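# Move the filled canister into the yellow bay

## Task

Of the four canisters, exactly one holds something. Find it and set it inside the yellow taped bay so that no part of it rests on or crosses the tape. Leave the other three roughly at their original spots. All four must finish upright, not toppled or leaning, and must stay in place on their own without the robot holding them.

## Robot and tools

ROBOT. A Hello Robot Stretch 3 with a single arm: a two-wheel base (0.33 m long, 0.34 m wide), a lift on a mast, a telescoping arm that reaches out to the robot's right, a wrist (yaw, pitch, roll) and a gripper. The base cannot slide sideways, so the gripper moves forward or back only by driving the base. Turns pivot about the point midway between the drive wheels, 0.05 m behind the front edge. Retracted and folded, the wrist sticks out up to 0.06 m beyond the right side and a turn sweeps a 0.28 m radius; an unfolded level gripper reaches past that.

FRAMES. Base frame: origin on the floor between the drive wheels, x forward, y left, z up. hand_pose is reported in it, at the point where closed fingertips meet; with all wrist joints at zero its x axis is up, y toward the mast, z toward the rear. The odometry frame is the base frame at the start; heading is positive to the left, from -3.142 to 3.142.

execute_actions. Argument "actions": a list run in order (empty list = just report and take pictures). Each action may hold "robot", "steps" (integer 1 to 450 control steps at 30 per second, default 1) and "until". {"steps": n} alone waits. "robot" is one of: a single command; {"stop": true}, which brakes everything and clears the queue; or a list of up to 8 items run one after another, each a command or {"pause_s": s} with s at most 15.
A command may contain:
- "base": exactly one key. "translate_m": a relative drive in metres from where the base is when that command begins, forward positive, magnitude at most 1. "rotate_rad": a relative turn in radians, left (counter-clockwise seen from above) positive, magnitude at most 3.2.
- "joints": one object for the single arm and head, with absolute targets by name; unnamed joints keep their goal. lift_m 0 to 1.1 (arm height, m); arm_m 0 to 0.52 (extension, m); wrist_yaw_rad -1.345 to 4.42 (0 along the arm, positive swings toward the front, 3.0 folded over the base); wrist_pitch_rad -1.57 to 0.451 (0 level, negative tips fingers down); wrist_roll_rad -2.911 to 2.911 (0 fingers side by side, level); gripper_m -0.089 to 0.179 (larger is wider; actual fingertip gap is about 0.007 less when nearly shut, 0.025 less when fully open, zero below 0.007); head_pan_rad -3.953 to 1.73 (0 forward, positive left, -1.57 faces along the arm); head_tilt_rad -1.53 to 0.419 (negative looks down).
- "contact_limits": {"arm_m": effort %} from 1 to 100; arm_m halts with contact_stop near that effort (negative when retracting). Lower is gentler; too low stops instantly. It holds until the next arm_m command.
Base and joint motions run simultaneously and keep going across later actions and while you think. A new command takes over immediately and discards what remains of an older queue. Within a queue the next item begins when every motion of the previous one ends "done" ("off_target" also passes for the base and gripper_m); other endings drop the rest. Any out-of-range value rejects the whole call.
"until" (only alongside steps) ends the action early. {"robot": {"status": "ended"}} fires once nothing reads "moving" and the queue is not "running". You may also test fields such as lift_m, lift_m_goal, lift_m_status, base_status, translate_m, rotate_rad, x, y, heading, refusals, queue, queue_left with ["op", value], op being =, !=, <, <=, >, >=; statuses take a word or ["!=", "moving"]. {"any": {"status": "ended"}} fires when any one motion or the queue ends.

zoom_image: "camera" (head_camera, nav_camera or wrist_camera) and "region" [x0, y0, x1, y1] in that camera's pixels, origin top-left, at most 504 by 504. Image sizes: head 896x504, nav 672x504, wrist 644x364. Both head cameras follow head_pan_rad and head_tilt_rad.

finished_scene: "scene" integer. Irreversible; the robot keeps doing what was commanded, then brakes. Wait until all motion has ended first.

RESULTS. Each result is a snapshot plus one image per camera. base_status shows progress in brackets (moved so far of goal, from wheel counts). joint_goals, joint_status (moving, done, off_target, contact_stop, time_out, stopped, not_commanded, torque_fault), measured_speeds, and refusals / queue / queue_left follow. "on_its_own" appears when the robot's goal differs from yours, a joint is slack or its servo is off, a motor at rest shows unusual effort, or base_tilt has changed 3 degrees or more. Lines starting "refused:" or "dropped:" explain rejected goals (counting from 0); "replaced:" is informational. lidar_m: 12 distances in 30-degree sectors, 1st straight ahead, counter-clockwise (4th left, 7th behind, 10th right), plane 0.17 m high. wrist_depth_mm and head_depth_mm: 7x7 grids of median depth. motor_effort in percent with peak in brackets; base_tilt in degrees (forward and right positive); base_odometry, turned_by_wheels and turned_by_imu.

PRACTICAL RULES.
- Fast base speed (0.30 m/s, 1.9 rad/s) only with lift_m under 0.30, arm_m under 0.03, wrist_yaw_rad over 2.54; otherwise 0.10 m/s and 0.63 rad/s.
- Fold or unfold the wrist only with lift_m 0.32 to 0.95, wrist_pitch_rad -0.4, wrist_roll_rad near 0; once folded the lift may drop to 0.25. If wrist_yaw_rad is below -0.4, keep pitch at -0.5 or lower.
- Grip by commanding gripper_m below the object's width; release by opening at least 0.02 past where the pads touched. Readings and "done" do not prove a grasp; check the wrist camera. Over-squeezing triggers a stall guard and heavy items can slip.
- Arm and lift stop on firm contact and go slack until recommanded. Wrist, head and base have no such stop; prolonged strain can switch a wrist servo off for 10 s.
- Tipping risk: pushing on something rigid with the gripper above about 0.45 m, pushing again after a contact_stop, driving while gripping something fixed, or snagging furniture (worst in reverse). If base_tilt shows a lean, undo the last move in small steps, release the gripper, and lower lift_m to about 0.2 if needed.
- Avoid drops, knocking canisters over, slams and forceful pushes.

Each tool is called after "Emit:" as a command line: name --argument value for each argument, lists and objects as JSON in quotes; but a table of rows of numbers goes row by row, as --pt "numbers of a row", without its own name.

## Session

Emit:
execute_actions --actions '[]'

Scene clock: 0.00 s.
robot.base_odometry: x=+0.000 y=+0.000 heading=+0.000 (m, m, rad; robot's odometry frame)
robot.turned_by_wheels: +0.000 (rad since the last result)
robot.turned_by_imu: +0.000 (rad since the last result)
robot.base_tilt: forward=+0.0 right=-1.8 (deg)
robot.lidar_m: 0.82 0.93 1.68 1.72 0.91 1.74 1.80 1.12 2.08 1.13 1.13 2.01
robot.head_depth_mm: 1780 2306 2303 2281 2249 2269 2244 / 1575 2423 2429 2440 2379 2340 2288 / 1759 2521 2581 2555 2535 2567 2421 / 1751 2551 2735 2747 2719 2669 2463 / 1731 2496 2847 2816 2788 2755 2472 / 1736 2396 2444 2380 2383 2307 2264 / 1723 2193 2154 2094 2075 2049 2013
robot.base_status: not_commanded
robot.joint_positions: lift_m=+0.543 arm_m=+0.000 wrist_yaw_rad=+2.864 wrist_pitch_rad=-0.361 wrist_roll_rad=+0.000 gripper_m=+0.037 head_pan_rad=+0.019 head_tilt_rad=-0.007
robot.joint_goals: lift_m=+0.543 arm_m=+0.000 wrist_yaw_rad=+2.864 wrist_pitch_rad=-0.361 wrist_roll_rad=+0.000 gripper_m=+0.037 head_pan_rad=+0.019 head_tilt_rad=-0.007
robot.joint_status: lift_m=not_commanded arm_m=not_commanded wrist_yaw_rad=not_commanded wrist_pitch_rad=not_commanded wrist_roll_rad=not_commanded gripper_m=not_commanded head_pan_rad=not_commanded head_tilt_rad=not_commanded
robot.measured_speeds: translate_m=+0.000 rotate_rad=+0.000 lift_m=+0.000 arm_m=+0.000 wrist_yaw_rad=+0.000 wrist_pitch_rad=+0.000 wrist_roll_rad=+0.000 head_pan_rad=+0.000 head_tilt_rad=+0.000
robot: refusals=0 queue=idle queue_left=0
robot.motor_effort: left_wheel=+0 right_wheel=+0 lift_m=+26 arm_m=-2 wrist_yaw_rad=+0 wrist_pitch_rad=+8 wrist_roll_rad=+0 gripper_m=+0 head_pan_rad=+1 head_tilt_rad=+2 (%)
robot.hand_pose: x=+0.0422 y=+0.0777 z=+0.5689 quat_wxyz=(+0.222, +0.706, +0.030, +0.672) (m; robot's base frame)
robot.wrist_depth_mm: - - - - - - - / - - - - - - - / 794 - - - - - - / 750 - - - - - - / 829 - - - - 965 987 / 861 807 802 836 800 814 787 / 714 707 699 710 706 703 709
pictures: head_camera (sideways: a quarter turn clockwise sets it upright), nav_camera (sideways: a quarter turn counterclockwise sets it upright), wrist_camera
Images, in order (width x height): head_camera 896x504, nav_camera 672x504, wrist_camera 644x364.

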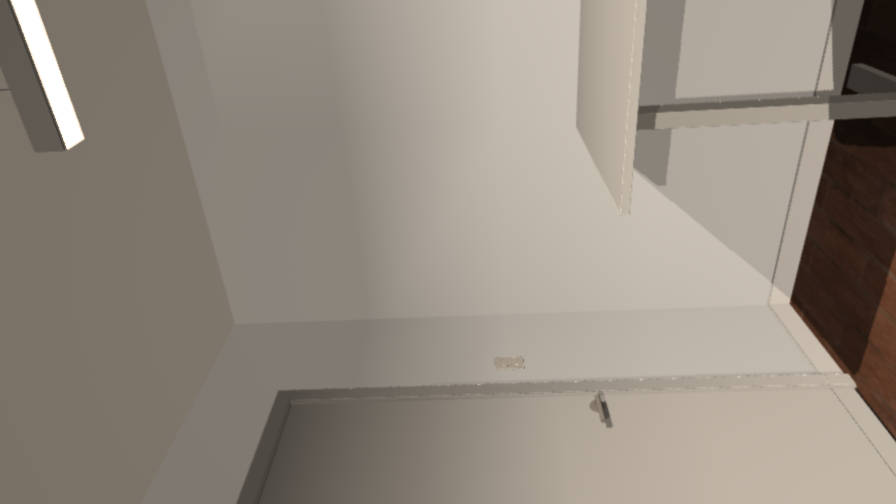

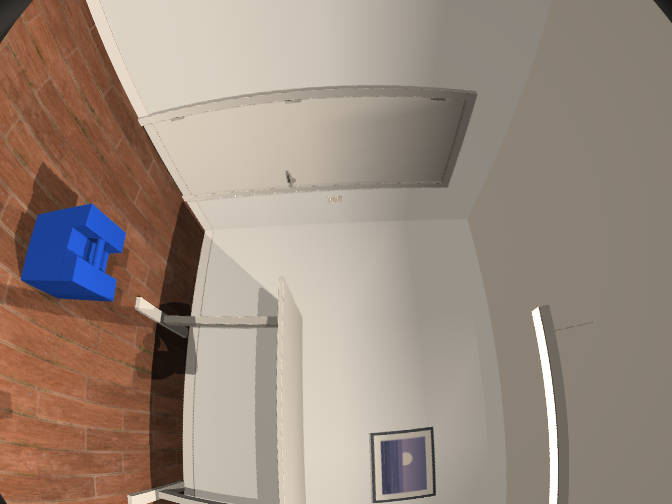

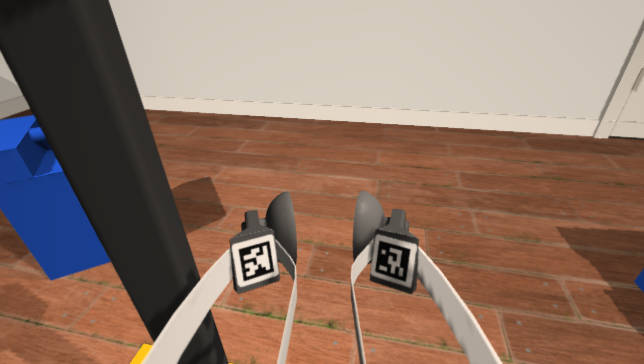

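Emit:
execute_actions --actions '[{"robot":{"joints":{"head_tilt_rad":-1.0}},"steps":99,"until":{"robot":{"status":"ended"}}}]'

Emit:
execute_actions --actions '[{"robot":{"joints":{"head_pan_rad":-1.8}},"steps":99,"until":{"robot":{"status":"ended"}}}]'

Emit:
execute_actions --actions '[{"robot":{"joints":{"head_pan_rad":-3.5}},"steps":99,"until":{"robot":{"status":"ended"}}}]'

Scene clock: 7.30 s.
robot.base_odometry: x=+0.000 y=+0.000 heading=+0.000 (m, m, rad; robot's odometry frame)
robot.turned_by_wheels: +0.000 (rad since the last result)
robot.turned_by_imu: +0.001 (rad since the last result)
robot.base_tilt: forward=+0.0 right=-1.9 (deg)
robot.lidar_m: 0.82 0.93 1.67 1.72 0.91 1.74 1.80 1.12 2.08 1.13 1.13 2.00
robot.head_depth_mm: 2183 2204 1812 1558 1350 1209 1082 / 2228 2160 1838 1568 1383 1223 1101 / 2366 2189 1857 1564 1380 1225 1103 / 2541 2286 1887 1372 1388 1232 1110 / 2620 2331 1361 1431 1404 1245 1114 / 2348 2315 1934 1615 1407 1248 1123 / 2042 2209 1927 1650 1421 1257 1122
robot.base_status: not_commanded
robot.joint_positions: lift_m=+0.543 arm_m=+0.000 wrist_yaw_rad=+2.864 wrist_pitch_rad=-0.361 wrist_roll_rad=+0.000 gripper_m=+0.037 head_pan_rad=+0.019 head_tilt_rad=-0.987
robot.joint_goals: lift_m=+0.543 arm_m=+0.000 wrist_yaw_rad=+2.864 wrist_pitch_rad=-0.361 wrist_roll_rad=+0.000 gripper_m=+0.037 head_pan_rad=+0.019 head_tilt_rad=-1.000
robot.joint_status: lift_m=not_commanded arm_m=not_commanded wrist_yaw_rad=not_commanded wrist_pitch_rad=not_commanded wrist_roll_rad=not_commanded gripper_m=not_commanded head_pan_rad=not_commanded head_tilt_rad=done
robot.measured_speeds: translate_m=+0.000 rotate_rad=+0.000 lift_m=+0.000 arm_m=+0.000 wrist_yaw_rad=+0.000 wrist_pitch_rad=+0.000 wrist_roll_rad=+0.000 head_pan_rad=+0.000 head_tilt_rad=+0.000
robot: refusals=0 queue=done queue_left=0
robot.motor_effort: left_wheel=+0(0) right_wheel=+1(1) lift_m=+26(26) arm_m=-1(1) wrist_yaw_rad=+0(0) wrist_pitch_rad=+8(8) wrist_roll_rad=+0(0) gripper_m=+0(0) head_pan_rad=-1(0) head_tilt_rad=-4(30) (%)
robot.hand_pose: x=+0.0422 y=+0.0777 z=+0.5689 quat_wxyz=(+0.222, +0.706, +0.030, +0.672) (m; robot's base frame)
robot.wrist_depth_mm: - - - - - - - / - - - - - - - / 785 - - - - - - / 738 - - - - - - / 823 - - - - 972 934 / 835 834 797 819 783 832 820 / 723 737 714 710 691 696 683
pictures: head_camera (sideways: a quarter turn clockwise sets it upright), nav_camera (sideways: a quarter turn counterclockwise sets it upright), wrist_camera
camera_calibration (this result's frames):
head_camera: T_world_to_cam=[[-0.808719, 0.030635, -0.587397, 0.783955], [-0.0115922, 0.997619, 0.0679896, -0.0824394], [0.588081, 0.0617937, -0.806438, 0.998862], [0, 0, 0, 1]] pos_world=[0.0456315, -0.00349671, 1.27162]
nav_camera: T_world_to_cam=[[0.834791, -0.0492974, 0.548356, -0.673713], [-0.00599058, -0.996738, -0.0804873, 0.1493], [0.550535, 0.0639051, -0.832363, 1.0355], [0, 0, 0, 1]] pos_world=[-0.00677659, 0.0494268, 1.24336]
wrist_camera: T_world_to_cam=[[0.95967, -0.280347, -0.0209334, -0.0103429], [-0.172188, -0.527296, -0.832052, 0.548869], [0.222225, 0.8021, -0.554303, 0.417209], [0, 0, 0, 1]] pos_world=[0.0117201, -0.0481263, 0.687731]
Images, in order (width x height): head_camera 896x504, nav_camera 672x504, wrist_camera 644x364.

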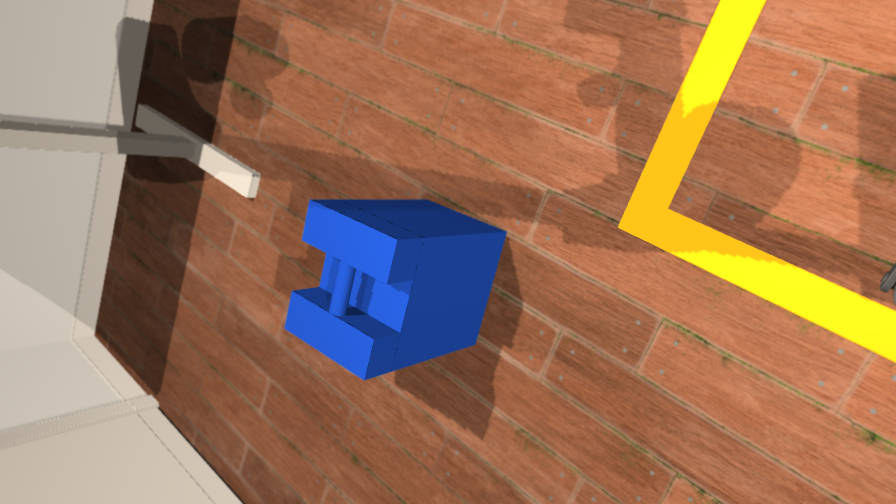

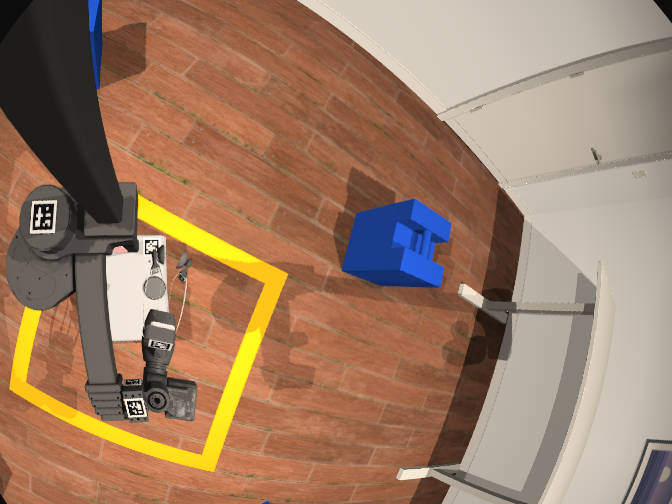

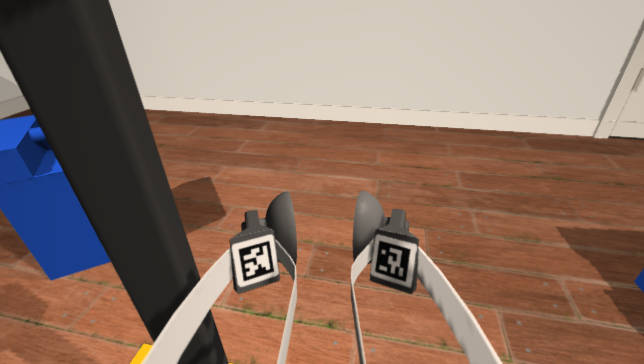

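Scene clock: 8.73 s.
robot.base_odometry: x=+0.000 y=+0.000 heading=+0.000 (m, m, rad; robot's odometry frame)
robot.turned_by_wheels: +0.000 (rad since the last result)
robot.turned_by_imu: +0.000 (rad since the last result)
robot.base_tilt: forward=+0.1 right=-1.9 (deg)
robot.lidar_m: 0.82 0.93 1.67 1.71 0.91 1.74 1.80 1.12 2.08 1.13 1.13 2.01
robot.head_depth_mm: 1863 2087 1837 1552 1359 1219 1101 / 1896 2127 1842 1570 1368 1257 - / 1943 2196 1867 1583 1376 1269 - / 1987 2216 1882 1592 1390 1268 1112 / 2034 2252 1908 1623 1404 1256 1115 / 2090 2282 1882 1600 1408 1252 1120 / 2113 2334 1389 1569 1420 1261 1123
robot.base_status: not_commanded
robot.joint_positions: lift_m=+0.543 arm_m=+0.000 wrist_yaw_rad=+2.864 wrist_pitch_rad=-0.361 wrist_roll_rad=+0.000 gripper_m=+0.037 head_pan_rad=-1.793 head_tilt_rad=-0.988
robot.joint_goals: lift_m=+0.543 arm_m=+0.000 wrist_yaw_rad=+2.864 wrist_pitch_rad=-0.361 wrist_roll_rad=+0.000 gripper_m=+0.037 head_pan_rad=-1.800 head_tilt_rad=-1.000
robot.joint_status: lift_m=not_commanded arm_m=not_commanded wrist_yaw_rad=not_commanded wrist_pitch_rad=not_commanded wrist_roll_rad=not_commanded gripper_m=not_commanded head_pan_rad=done head_tilt_rad=done
robot.measured_speeds: translate_m=+0.000 rotate_rad=+0.000 lift_m=+0.000 arm_m=+0.000 wrist_yaw_rad=+0.000 wrist_pitch_rad=+0.000 wrist_roll_rad=+0.000 head_pan_rad=+0.000 head_tilt_rad=+0.000
robot: refusals=0 queue=done queue_left=0
robot.motor_effort: left_wheel=+0(0) right_wheel=+0(0) lift_m=+27(26) arm_m=-1(1) wrist_yaw_rad=+0(0) wrist_pitch_rad=+8(8) wrist_roll_rad=+0(0) gripper_m=+0(0) head_pan_rad=-4(48) head_tilt_rad=-3(4) (%)
robot.hand_pose: x=+0.0422 y=+0.0777 z=+0.5689 quat_wxyz=(+0.222, +0.706, +0.030, +0.672) (m; robot's base frame)
robot.wrist_depth_mm: - - - - - - - / - - - - - - - / 786 - - - - - - / 761 - - - - - - / 811 - - - - 969 953 / 843 812 793 801 819 823 792 / 726 720 718 715 704 686 692
pictures: head_camera (sideways: a quarter turn clockwise sets it upright), nav_camera (sideways: a quarter turn counterclockwise sets it upright), wrist_camera
camera_calibration (this result's frames):
head_camera: T_world_to_cam=[[0.22318, 0.778163, -0.587071, 0.777236], [0.971444, -0.227322, 0.0679864, -0.0884318], [-0.0805496, -0.58548, -0.806675, 1.00325], [0, 0, 0, 1]] pos_world=[-0.00674535, -0.0375367, 1.2716]
nav_camera: T_world_to_cam=[[-0.247531, -0.799001, 0.54802, -0.666673], [-0.966383, 0.244189, -0.0804771, 0.155145], [-0.0695191, -0.549518, -0.832585, 1.03957], [0, 0, 0, 1]] pos_world=[0.0571772, 0.000707109, 1.24337]
wrist_camera: T_world_to_cam=[[0.95967, -0.280348, -0.0209335, -0.0103429], [-0.172188, -0.527296, -0.832052, 0.548869], [0.222225, 0.8021, -0.554303, 0.417209], [0, 0, 0, 1]] pos_world=[0.0117201, -0.0481263, 0.687731]
Images, in order (width x height): head_camera 896x504, nav_camera 672x504, wrist_camera 644x364.

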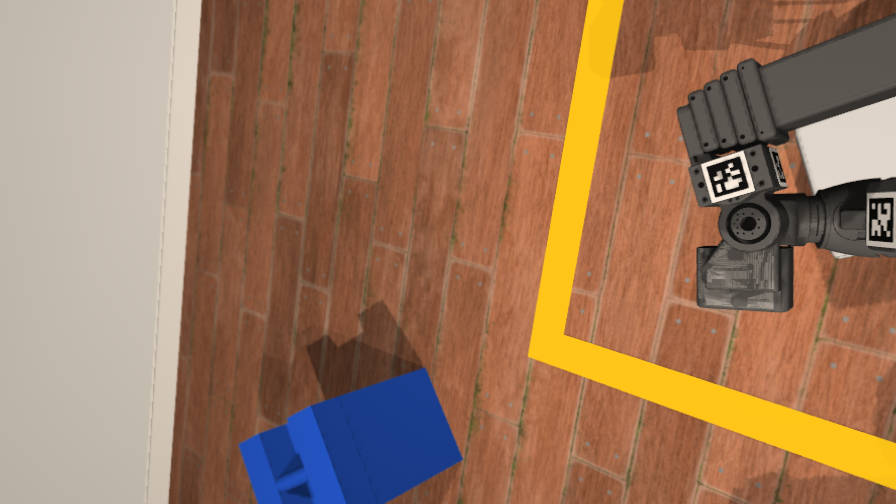

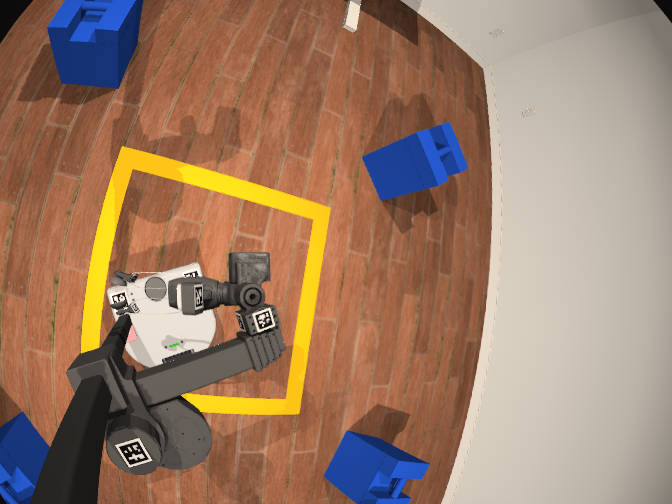

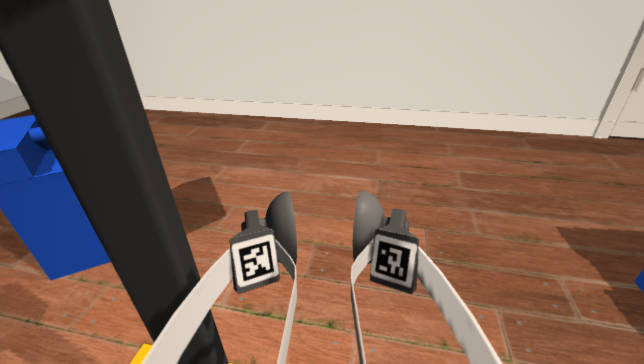

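Scene clock: 10.13 s.
robot.base_odometry: x=+0.000 y=+0.000 heading=+0.000 (m, m, rad; robot's odometry frame)
robot.turned_by_wheels: +0.000 (rad since the last result)
robot.turned_by_imu: +0.000 (rad since the last result)
robot.base_tilt: forward=+0.0 right=-1.9 (deg)
robot.lidar_m: 0.82 0.93 1.67 1.71 0.91 1.74 1.79 1.12 2.08 1.13 1.13 2.01
robot.head_depth_mm: 1576 1839 1836 1555 1361 - 1061 / 1592 1859 1848 1578 1385 - - / 1603 1916 1859 1592 1416 - - / 1616 1934 1878 1601 1430 - - / 1650 1944 1895 1613 1405 1229 - / 1661 1972 1906 1645 1402 1253 1160 / 1693 2104 1956 1661 1426 1267 1148
robot.base_status: not_commanded
robot.joint_positions: lift_m=+0.543 arm_m=+0.000 wrist_yaw_rad=+2.864 wrist_pitch_rad=-0.361 wrist_roll_rad=+0.000 gripper_m=+0.037 head_pan_rad=-3.493 head_tilt_rad=-0.988
robot.joint_goals: lift_m=+0.543 arm_m=+0.000 wrist_yaw_rad=+2.864 wrist_pitch_rad=-0.361 wrist_roll_rad=+0.000 gripper_m=+0.037 head_pan_rad=-3.500 head_tilt_rad=-1.000
robot.joint_status: lift_m=not_commanded arm_m=not_commanded wrist_yaw_rad=not_commanded wrist_pitch_rad=not_commanded wrist_roll_rad=not_commanded gripper_m=not_commanded head_pan_rad=done head_tilt_rad=done
robot.measured_speeds: translate_m=+0.000 rotate_rad=+0.000 lift_m=+0.000 arm_m=+0.000 wrist_yaw_rad=+0.000 wrist_pitch_rad=+0.000 wrist_roll_rad=+0.000 head_pan_rad=+0.000 head_tilt_rad=+0.000
robot: refusals=0 queue=done queue_left=0
robot.motor_effort: left_wheel=+0(0) right_wheel=+1(0) lift_m=+27(26) arm_m=-1(0) wrist_yaw_rad=-1(0) wrist_pitch_rad=+8(8) wrist_roll_rad=-1(0) gripper_m=+1(0) head_pan_rad=-4(48) head_tilt_rad=-3(3) (%)
robot.hand_pose: x=+0.0422 y=+0.0777 z=+0.5689 quat_wxyz=(+0.222, +0.706, +0.030, +0.672) (m; robot's base frame)
robot.wrist_depth_mm: - - - - - - - / - - - - - - - / 806 - - - - - - / 758 - - - - - - / 795 - - - - 959 956 / 861 855 788 820 797 835 811 / 710 708 717 722 695 684 678
pictures: head_camera (sideways: a quarter turn clockwise sets it upright), nav_camera (sideways: a quarter turn counterclockwise sets it upright), wrist_camera
camera_calibration (this result's frames):
head_camera: T_world_to_cam=[[0.742954, -0.321587, -0.587028, 0.774008], [-0.350589, -0.934059, 0.067986, -0.0803668], [-0.570181, 0.155295, -0.806707, 1.00628], [0, 0, 0, 1]] pos_world=[-0.0294673, 0.0175739, 1.2716]
nav_camera: T_world_to_cam=[[-0.760478, 0.34842, 0.547975, -0.663485], [0.366664, 0.926866, -0.0804757, 0.147012], [-0.535939, 0.139722, -0.832615, 1.04246], [0, 0, 0, 1]] pos_world=[0.000223576, -0.0507437, 1.24337]
wrist_camera: T_world_to_cam=[[0.95967, -0.280347, -0.0209336, -0.0103428], [-0.172188, -0.527296, -0.832052, 0.548869], [0.222225, 0.8021, -0.554303, 0.417209], [0, 0, 0, 1]] pos_world=[0.0117201, -0.0481263, 0.687731]
Images, in order (width x height): head_camera 896x504, nav_camera 672x504, wrist_camera 644x364.

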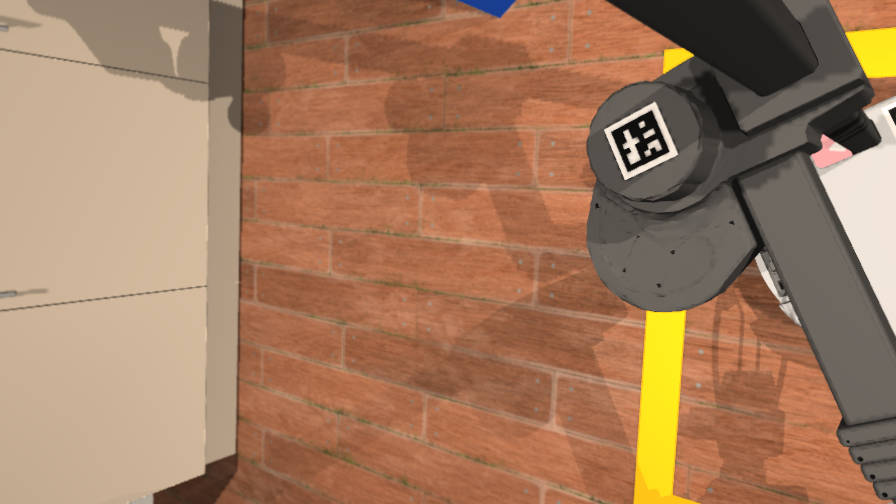

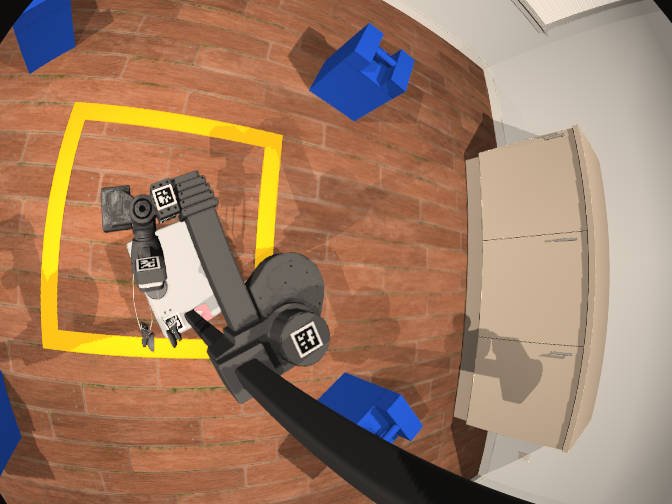

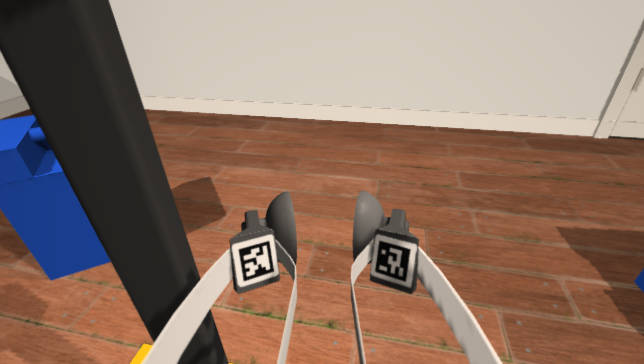

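Emit:
execute_actions --actions '[{"robot":[{"base":{"rotate_rad":1.78},"joints":{"head_pan_rad":-1.57,"wrist_yaw_rad":0,"wrist_pitch_rad":-0.4,"gripper_m":0}},{"joints":{"lift_m":0.17,"wrist_pitch_rad":0,"arm_m":0.33}}],"steps":400,"until":{"robot":{"status":"ended"}}}]'

Scene clock: 22.97 s.
robot.base_odometry: x=+0.000 y=+0.000 heading=+1.780 (m, m, rad; robot's odometry frame)
robot.turned_by_wheels: +1.780 (rad since the last result)
robot.turned_by_imu: +1.750 (rad since the last result)
robot.base_tilt: forward=+0.2 right=-2.0 (deg)
robot.lidar_m: 0.84 0.86 1.74 1.15 1.13 2.08 1.13 2.00 2.01 0.82 1.69 1.67
robot.head_depth_mm: 2226 2101 1828 1554 1367 1214 1104 / 2420 2229 1770 1541 1372 1218 - / 2548 2249 1367 1343 1426 1214 1131 / 2563 2256 1328 1493 1377 1233 1107 / 2200 2302 1912 1597 1403 1246 1119 / 1964 2154 1903 1628 1421 1251 1124 / 1759 1975 1920 1639 1430 1261 1122
robot.base_status: done (rotate_rad +1.7799 of +1.7800)
robot.joint_positions: lift_m=+0.170 arm_m=+0.330 wrist_yaw_rad=+0.000 wrist_pitch_rad=-0.020 wrist_roll_rad=+0.000 gripper_m=+0.000 head_pan_rad=-1.577 head_tilt_rad=-0.988
robot.joint_goals: lift_m=+0.170 arm_m=+0.330 wrist_yaw_rad=+0.000 wrist_pitch_rad=+0.000 wrist_roll_rad=+0.000 gripper_m=+0.000 head_pan_rad=-1.570 head_tilt_rad=-1.000
robot.joint_status: lift_m=done arm_m=done wrist_yaw_rad=done wrist_pitch_rad=done wrist_roll_rad=not_commanded gripper_m=done head_pan_rad=done head_tilt_rad=done
robot.measured_speeds: translate_m=+0.000 rotate_rad=+0.000 lift_m=+0.000 arm_m=+0.000 wrist_yaw_rad=+0.000 wrist_pitch_rad=+0.000 wrist_roll_rad=+0.000 head_pan_rad=+0.000 head_tilt_rad=+0.000
robot: refusals=0 queue=done queue_left=0
robot.motor_effort: left_wheel=-3(9) right_wheel=+2(5) lift_m=+21(27) arm_m=+1(2) wrist_yaw_rad=+0(3) wrist_pitch_rad=+10(10) wrist_roll_rad=+0(0) gripper_m=-2(81) head_pan_rad=+4(45) head_tilt_rad=-4(3) (%)
robot.hand_pose: x=-0.0213 y=-0.7304 z=+0.2797 quat_wxyz=(+0.707, +0.008, -0.707, -0.007) (m; robot's base frame)
robot.wrist_depth_mm: - - - - - - - / - - - 413 255 276 - / - - 386 364 262 335 - / - - - 327 270 423 - / 913 918 818 - 276 727 832 / 636 647 611 356 280 550 605 / 497 486 452 365 308 451 476
pictures: head_camera (sideways: a quarter turn clockwise sets it upright), nav_camera (sideways: a quarter turn counterclockwise sets it upright), wrist_camera
camera_calibration (this result's frames):
head_camera: T_world_to_cam=[[0.0513511, 0.80802, -0.586912, 0.778077], [0.997588, -0.0140171, 0.0679849, -0.0885892], [0.0467063, -0.588988, -0.806791, 1.00262], [0, 0, 0, 1]] pos_world=[0.00159155, -0.0394108, 1.27159]
nav_camera: T_world_to_cam=[[-0.0706754, -0.833582, 0.547856, -0.667538], [-0.996256, 0.0315791, -0.080472, 0.155321], [0.0497793, -0.551492, -0.832693, 1.03899], [0, 0, 0, 1]] pos_world=[0.0558408, 0.0116409, 1.24337]
wrist_camera: T_world_to_cam=[[-0.999761, -0.00174929, -0.0217818, -0.0200738], [0.0206911, 0.244775, -0.969359, 0.477619], [0.00702733, -0.969578, -0.244681, -0.465971], [0, 0, 0, 1]] pos_world=[-0.026677, -0.56874, 0.348533]
Images, in order (width x height): head_camera 896x504, nav_camera 672x504, wrist_camera 644x364.

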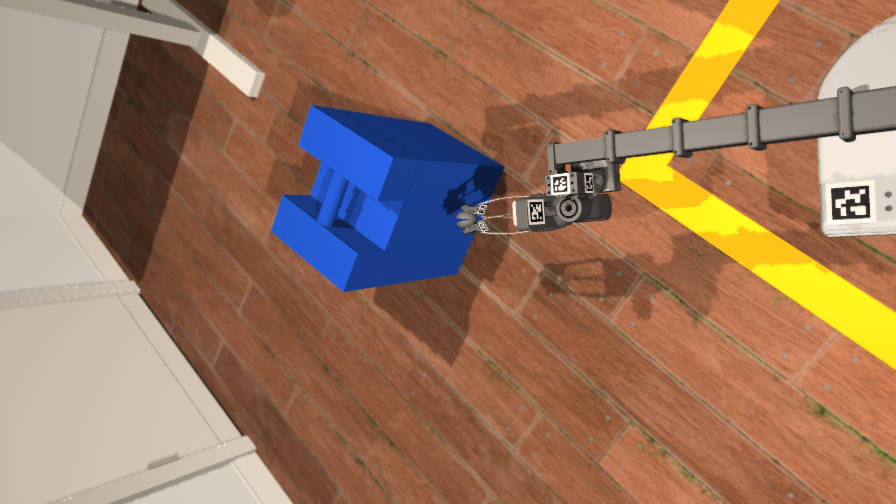

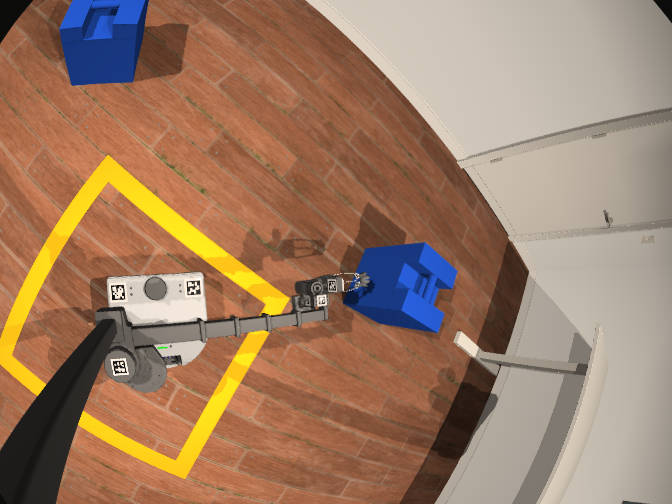

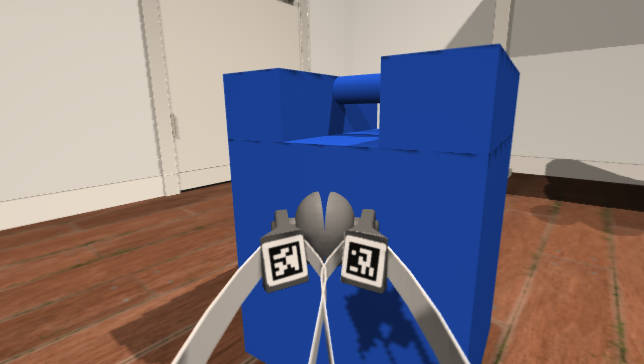

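Emit:
execute_actions --actions '[{"robot":[{"joints":{"lift_m":0.04,"arm_m":0.42}},{"joints":{"arm_m":0.49},"contact_limits":{"arm_m":12}}],"steps":200,"until":{"robot":{"status":"ended"}}}]'

Scene clock: 28.57 s.
robot.base_odometry: x=+0.000 y=+0.000 heading=+1.781 (m, m, rad; robot's odometry frame)
robot.turned_by_wheels: +0.001 (rad since the last result)
robot.turned_by_imu: +0.003 (rad since the last result)
robot.base_tilt: forward=+0.1 right=-2.0 (deg)
robot.lidar_m: 0.84 0.85 1.74 1.15 1.13 2.07 1.13 2.01 2.00 0.82 1.69 1.67
robot.head_depth_mm: 2246 2065 1816 1548 1359 1197 1097 / 2434 2209 1784 1537 1374 1215 1129 / 2582 2273 1337 1363 1371 1228 1133 / 2525 2285 1332 1506 1389 1231 1107 / 2203 2275 1910 1607 1401 1243 1117 / 1963 2173 1928 1633 1422 1249 1116 / 1781 1988 1934 1648 1420 1254 1129
robot.base_status: done (rotate_rad +1.7810 of +1.7800)
robot.joint_positions: lift_m=+0.040 arm_m=+0.478 wrist_yaw_rad=+0.051 wrist_pitch_rad=-0.033 wrist_roll_rad=+0.000 gripper_m=+0.000 head_pan_rad=-1.577 head_tilt_rad=-0.988
robot.joint_goals: lift_m=+0.040 arm_m=+0.478 wrist_yaw_rad=+0.000 wrist_pitch_rad=+0.000 wrist_roll_rad=+0.000 gripper_m=+0.000 head_pan_rad=-1.570 head_tilt_rad=-1.000
robot.joint_status: lift_m=done arm_m=contact_stop wrist_yaw_rad=done wrist_pitch_rad=done wrist_roll_rad=not_commanded gripper_m=done head_pan_rad=done head_tilt_rad=done
robot.measured_speeds: translate_m=+0.000 rotate_rad=+0.002 lift_m=+0.000 arm_m=-0.008 wrist_yaw_rad=+0.090 wrist_pitch_rad=+0.000 wrist_roll_rad=+0.000 head_pan_rad=+0.000 head_tilt_rad=+0.000
robot: refusals=0 queue=dropped queue_left=0
robot.on_its_own: arm_m is slack since a contact_stop, until your next command for it (your +0.490 is given up)
robot.motor_effort: left_wheel=+20(21) right_wheel=-19(18) lift_m=+21(20) arm_m=+5(16) wrist_yaw_rad=-49(49) wrist_pitch_rad=+16(17) wrist_roll_rad=+0(0) gripper_m=-7(7) head_pan_rad=+4(3) head_tilt_rad=-3(4) (%)
robot.contact_limits: arm_m 12 (drawing in: default 20, maximum 33; extending or still: default 26, maximum 43)
robot.hand_pose: x=-0.0084 y=-0.8780 z=+0.1463 quat_wxyz=(+0.707, +0.030, -0.706, +0.006) (m; robot's base frame)
robot.wrist_depth_mm: 893 - 204 163 136 116 101 / 919 - 214 170 140 119 103 / 927 - 224 176 145 122 107 / 871 920 237 182 150 126 109 / 548 543 262 - 155 130 112 / 383 384 274 204 157 134 114 / 298 297 270 206 172 138 118
pictures: head_camera (sideways: a quarter turn clockwise sets it upright), nav_camera (sideways: a quarter turn counterclockwise sets it upright), wrist_camera
camera_calibration (this result's frames):
head_camera: T_world_to_cam=[[0.05135, 0.808061, -0.586856, 0.778004], [0.997588, -0.0140202, 0.0679843, -0.0885885], [0.0467076, -0.588932, -0.806832, 1.00268], [0, 0, 0, 1]] pos_world=[0.00159163, -0.0394087, 1.27159]
nav_camera: T_world_to_cam=[[-0.0706742, -0.83362, 0.547798, -0.667462], [-0.996257, 0.031583, -0.0804703, 0.155318], [0.0497806, -0.551434, -0.832732, 1.03904], [0, 0, 0, 1]] pos_world=[0.0558408, 0.011645, 1.24337]
wrist_camera: T_world_to_cam=[[-0.998407, -0.0520395, -0.0218106, -0.0544649], [0.00765558, 0.258034, -0.966105, 0.395314], [0.0559035, -0.964733, -0.257225, -0.63535], [0, 0, 0, 1]] pos_world=[-0.0218862, -0.717782, 0.217299]
Images, in order (width x height): head_camera 896x504, nav_camera 672x504, wrist_camera 644x364.

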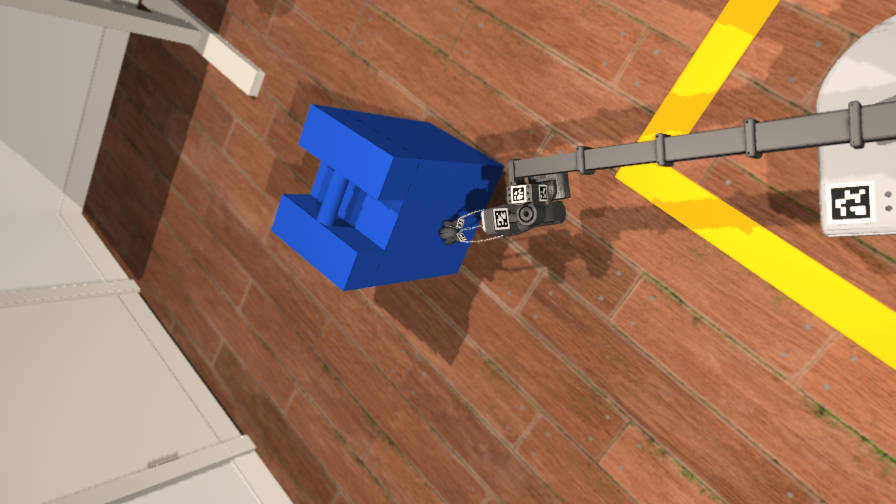

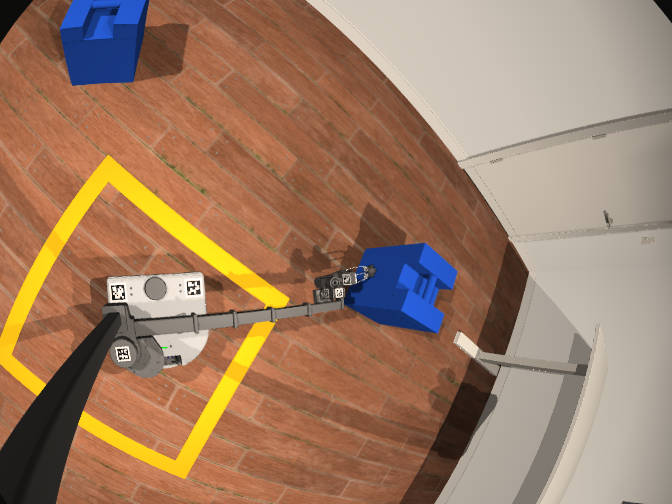

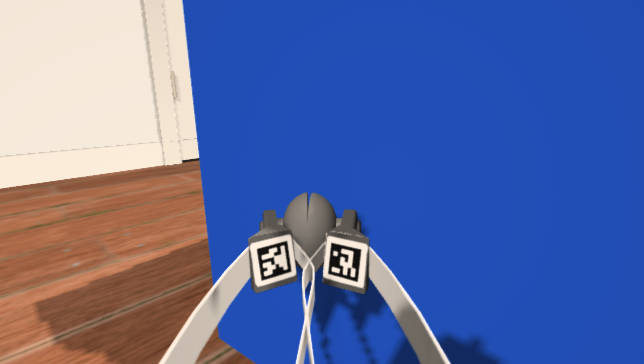

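Emit:
execute_actions --actions '[{"robot":[{"joints":{"arm_m":0.36}},{"base":{"rotate_rad":1.93}},{"joints":{"arm_m":0.42}},{"joints":{"arm_m":0.49},"contact_limits":{"arm_m":12}}],"steps":300,"until":{"robot":{"status":"ended"}}}]'

Scene clock: 40.77 s.
robot.base_odometry: x=+0.000 y=+0.000 heading=-2.573 (m, m, rad; robot's odometry frame)
robot.turned_by_wheels: +1.929 (rad since the last result)
robot.turned_by_imu: +1.897 (rad since the last result)
robot.base_tilt: forward=+0.1 right=-2.1 (deg)
robot.lidar_m: 1.12 2.08 1.13 1.13 2.01 0.82 0.95 1.67 1.72 0.87 1.74 1.81
robot.head_depth_mm: 1979 2136 1830 1564 1374 1205 1100 / 2208 2231 1830 1577 1367 1215 1128 / 2553 2246 1315 1414 1366 1220 1129 / 2609 2291 1346 1495 1382 1238 1105 / 1825 2100 1900 1617 1397 1245 1110 / 1659 1882 1916 1626 1425 1252 1123 / 1579 1782 1952 1652 1428 1254 1126
robot.base_status: done (rotate_rad +1.9299 of +1.9300)
robot.joint_positions: lift_m=+0.040 arm_m=+0.490 wrist_yaw_rad=+0.070 wrist_pitch_rad=-0.021 wrist_roll_rad=+0.000 gripper_m=+0.000 head_pan_rad=-1.577 head_tilt_rad=-0.988
robot.joint_goals: lift_m=+0.040 arm_m=+0.490 wrist_yaw_rad=+0.069 wrist_pitch_rad=+0.000 wrist_roll_rad=+0.000 gripper_m=+0.000 head_pan_rad=-1.570 head_tilt_rad=-1.000
robot.joint_status: lift_m=done arm_m=done wrist_yaw_rad=done wrist_pitch_rad=done wrist_roll_rad=not_commanded gripper_m=done head_pan_rad=done head_tilt_rad=done
robot.measured_speeds: translate_m=+0.000 rotate_rad=+0.000 lift_m=+0.000 arm_m=+0.000 wrist_yaw_rad=+0.000 wrist_pitch_rad=+0.000 wrist_roll_rad=+0.000 head_pan_rad=+0.000 head_tilt_rad=+0.000
robot: refusals=0 queue=done queue_left=0
robot.on_its_own: wrist_yaw_rad is held at +0.069, not at your +0.000, by its stall guard, which is not easing now
robot.motor_effort: left_wheel=-2(24) right_wheel=+2(20) lift_m=+21(21) arm_m=+3(1) wrist_yaw_rad=-1(50) wrist_pitch_rad=+10(16) wrist_roll_rad=+0(0) gripper_m=-2(7) head_pan_rad=+3(3) head_tilt_rad=-4(3) (%)
robot.contact_limits: arm_m 12 (drawing in: default 20, maximum 33; extending or still: default 26, maximum 43)
robot.hand_pose: x=-0.0036 y=-0.8896 z=+0.1495 quat_wxyz=(+0.707, +0.032, -0.706, +0.017) (m; robot's base frame)
robot.wrist_depth_mm: 831 880 192 166 147 133 120 / 839 894 200 173 152 136 122 / 888 979 207 179 157 139 126 / 893 960 216 187 163 144 130 / 559 563 230 - 167 149 133 / 395 398 247 203 171 154 137 / 309 302 244 211 185 159 141
pictures: head_camera (sideways: a quarter turn clockwise sets it upright), nav_camera (sideways: a quarter turn counterclockwise sets it upright), wrist_camera
camera_calibration (this result's frames):
head_camera: T_world_to_cam=[[0.0513445, 0.808062, -0.586856, 0.778003], [0.997588, -0.0140135, 0.0679843, -0.0885885], [0.0467117, -0.588931, -0.806832, 1.00268], [0, 0, 0, 1]] pos_world=[0.0015919, -0.0394087, 1.27159]
nav_camera: T_world_to_cam=[[-0.0706686, -0.833621, 0.547797, -0.667461], [-0.996257, 0.0315763, -0.0804703, 0.155318], [0.0497843, -0.551433, -0.832732, 1.03904], [0, 0, 0, 1]] pos_world=[0.0558407, 0.0116454, 1.24337]
wrist_camera: T_world_to_cam=[[-0.997227, -0.0711377, -0.0218667, -0.0671486], [0.00369323, 0.246152, -0.969224, 0.391211], [0.0743309, -0.966617, -0.245207, -0.649396], [0, 0, 0, 1]] pos_world=[-0.020137, -0.728792, 0.218467]
Images, in order (width x height): head_camera 896x504, nav_camera 672x504, wrist_camera 644x364.

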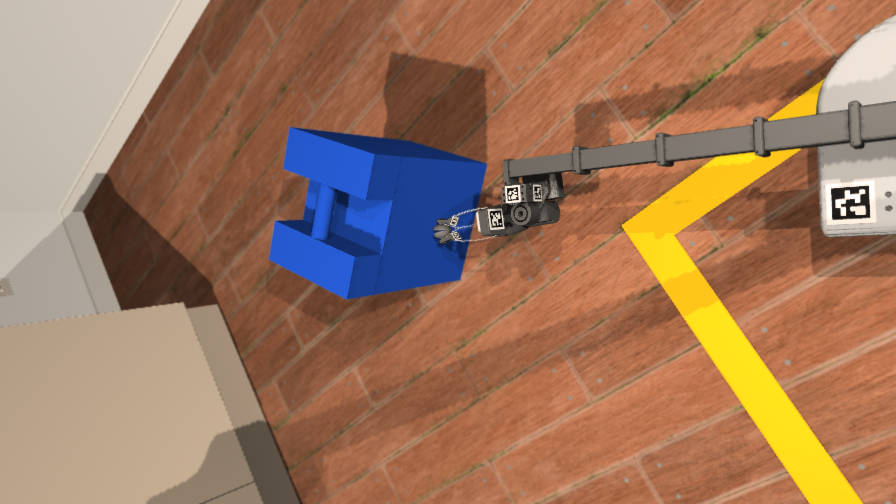

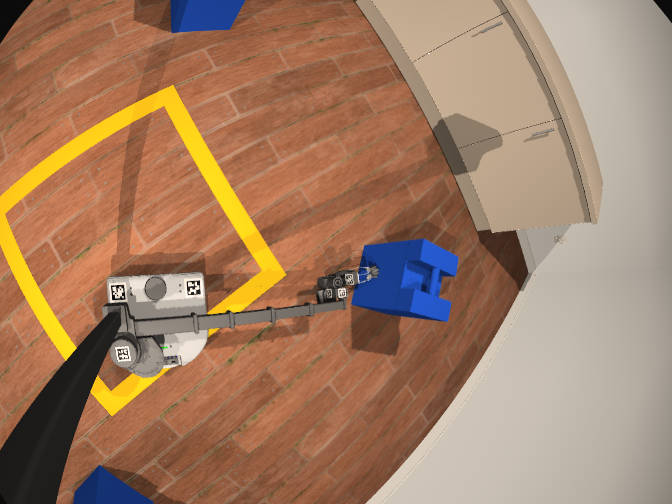

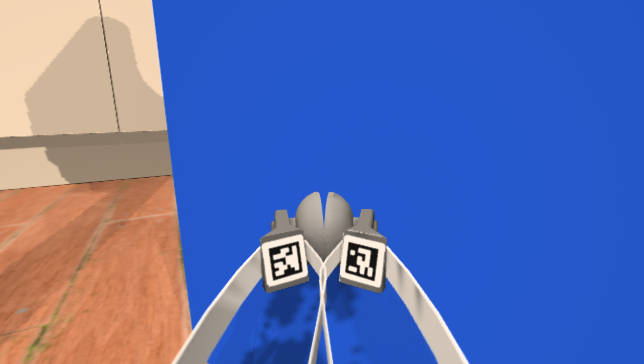

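Emit:
execute_actions --actions '[{"robot":[{"joints":{"arm_m":0.3}},{"base":{"rotate_rad":-3.0},"joints":{"arm_m":0,"lift_m":0.35,"wrist_pitch_rad":-0.4,"head_pan_rad":0}},{"joints":{"wrist_yaw_rad":3}},{"joints":{"lift_m":0.26},"base":{"translate_m":0.3}},{"base":{"translate_m":1}},{"base":{"rotate_rad":-1.6}},{"base":{"translate_m":0.67}},{"base":{"rotate_rad":-1.95}}],"steps":450},{"steps":450,"until":{"robot":{"status":"ended"}}}]'

Scene clock: 80.37 s.
robot.base_odometry: x=+1.408 y=+0.327 heading=-2.840 (m, m, rad; robot's odometry frame)
robot.turned_by_wheels: -6.550 (rad since the last result)
robot.turned_by_imu: -6.412 (rad since the last result)
robot.base_tilt: forward=+0.2 right=-1.9 (deg)
robot.lidar_m: 0.28 0.35 1.69 1.47 1.27 1.27 0.84 0.73 0.72 0.87 1.55 0.47
robot.head_depth_mm: 2755 2193 1832 1562 1364 1201 1091 / 2788 2228 1837 1564 1374 1217 1088 / 2864 2249 1854 1578 979 1169 1102 / 2423 2274 1881 1589 1019 974 1113 / 2743 2299 1898 1621 1006 1207 1115 / 2976 2338 1916 1615 1420 1251 1126 / 2869 2351 1926 1651 1420 1265 1129
robot.base_status: done (rotate_rad -1.9499 of -1.9500)
robot.joint_positions: lift_m=+0.260 arm_m=+0.000 wrist_yaw_rad=+2.999 wrist_pitch_rad=-0.416 wrist_roll_rad=+0.000 gripper_m=+0.000 head_pan_rad=-0.007 head_tilt_rad=-0.989
robot.joint_goals: lift_m=+0.260 arm_m=+0.000 wrist_yaw_rad=+3.000 wrist_pitch_rad=-0.400 wrist_roll_rad=+0.000 gripper_m=+0.000 head_pan_rad=+0.000 head_tilt_rad=-1.000
robot.joint_status: lift_m=done arm_m=done wrist_yaw_rad=done wrist_pitch_rad=done wrist_roll_rad=not_commanded gripper_m=done head_pan_rad=done head_tilt_rad=done
robot.measured_speeds: translate_m=+0.000 rotate_rad=+0.000 lift_m=+0.000 arm_m=+0.000 wrist_yaw_rad=+0.000 wrist_pitch_rad=+0.000 wrist_roll_rad=+0.000 head_pan_rad=+0.000 head_tilt_rad=+0.000
robot: refusals=0 queue=done queue_left=0
robot.motor_effort: left_wheel=+2(16) right_wheel=-1(4) lift_m=+21(33) arm_m=-4(3) wrist_yaw_rad=+1(3) wrist_pitch_rad=+8(8) wrist_roll_rad=+0(1) gripper_m=-2(2) head_pan_rad=+3(46) head_tilt_rad=-4(3) (%)
robot.hand_pose: x=+0.0106 y=+0.0772 z=+0.2734 quat_wxyz=(+0.195, +0.700, +0.097, +0.680) (m; robot's base frame)
robot.wrist_depth_mm: 941 - - - - - - / - - - - - - - / 915 816 900 860 863 843 809 / 694 688 671 659 653 652 642 / 556 562 - - 531 534 511 / 476 505 - - 458 453 436 / - - - - 397 397 376
pictures: head_camera (sideways: a quarter turn clockwise sets it upright), nav_camera (sideways: a quarter turn counterclockwise sets it upright), wrist_camera
camera_calibration (this result's frames):
head_camera: T_world_to_cam=[[-0.808582, 0.0517811, -0.5861, 0.782264], [0.0146114, 0.99758, 0.0679769, -0.0825826], [0.588201, 0.0464012, -0.807382, 1.00009], [0, 0, 0, 1]] pos_world=[0.0454779, -0.00452905, 1.27155]
nav_camera: T_world_to_cam=[[0.834095, -0.0711185, 0.547018, -0.671965], [-0.0321851, -0.996239, -0.0804464, 0.149406], [0.550682, 0.0494941, -0.833247, 1.03665], [0, 0, 0, 1]] pos_world=[-0.00557343, 0.0497473, 1.24338]
wrist_camera: T_world_to_cam=[[0.98859, -0.149211, -0.0206345, 0.00310819], [-0.105779, -0.590156, -0.800329, 0.292812], [0.10724, 0.79338, -0.599206, 0.275079], [0, 0, 0, 1]] pos_world=[-0.00159885, -0.0449735, 0.399239]
Images, in order (width x height): head_camera 896x504, nav_camera 672x504, wrist_camera 644x364.

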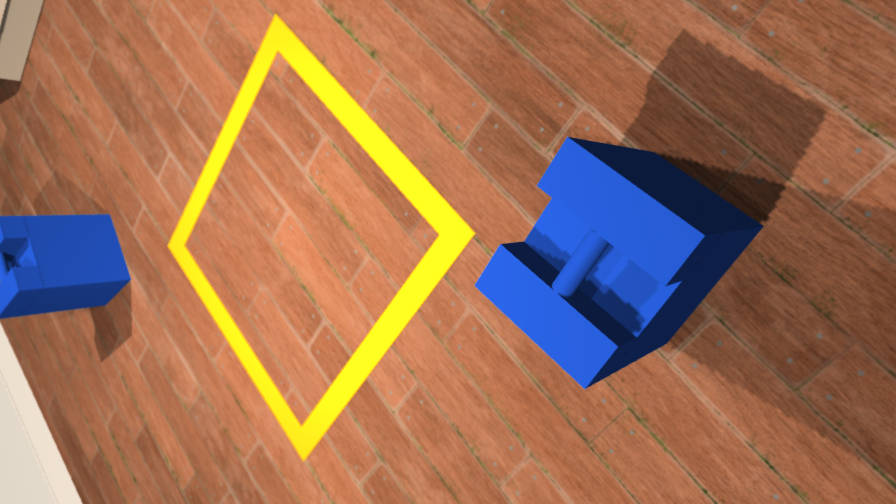

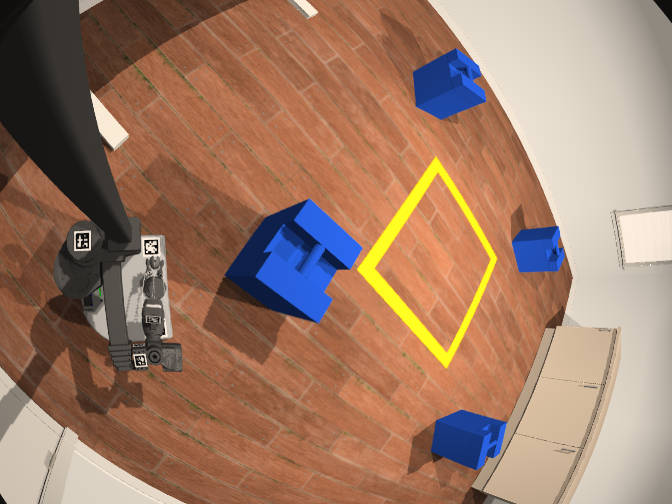

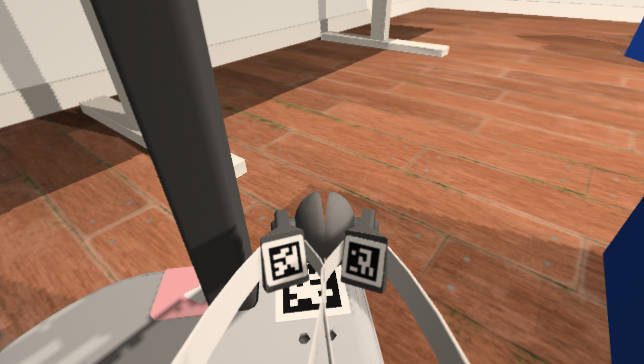

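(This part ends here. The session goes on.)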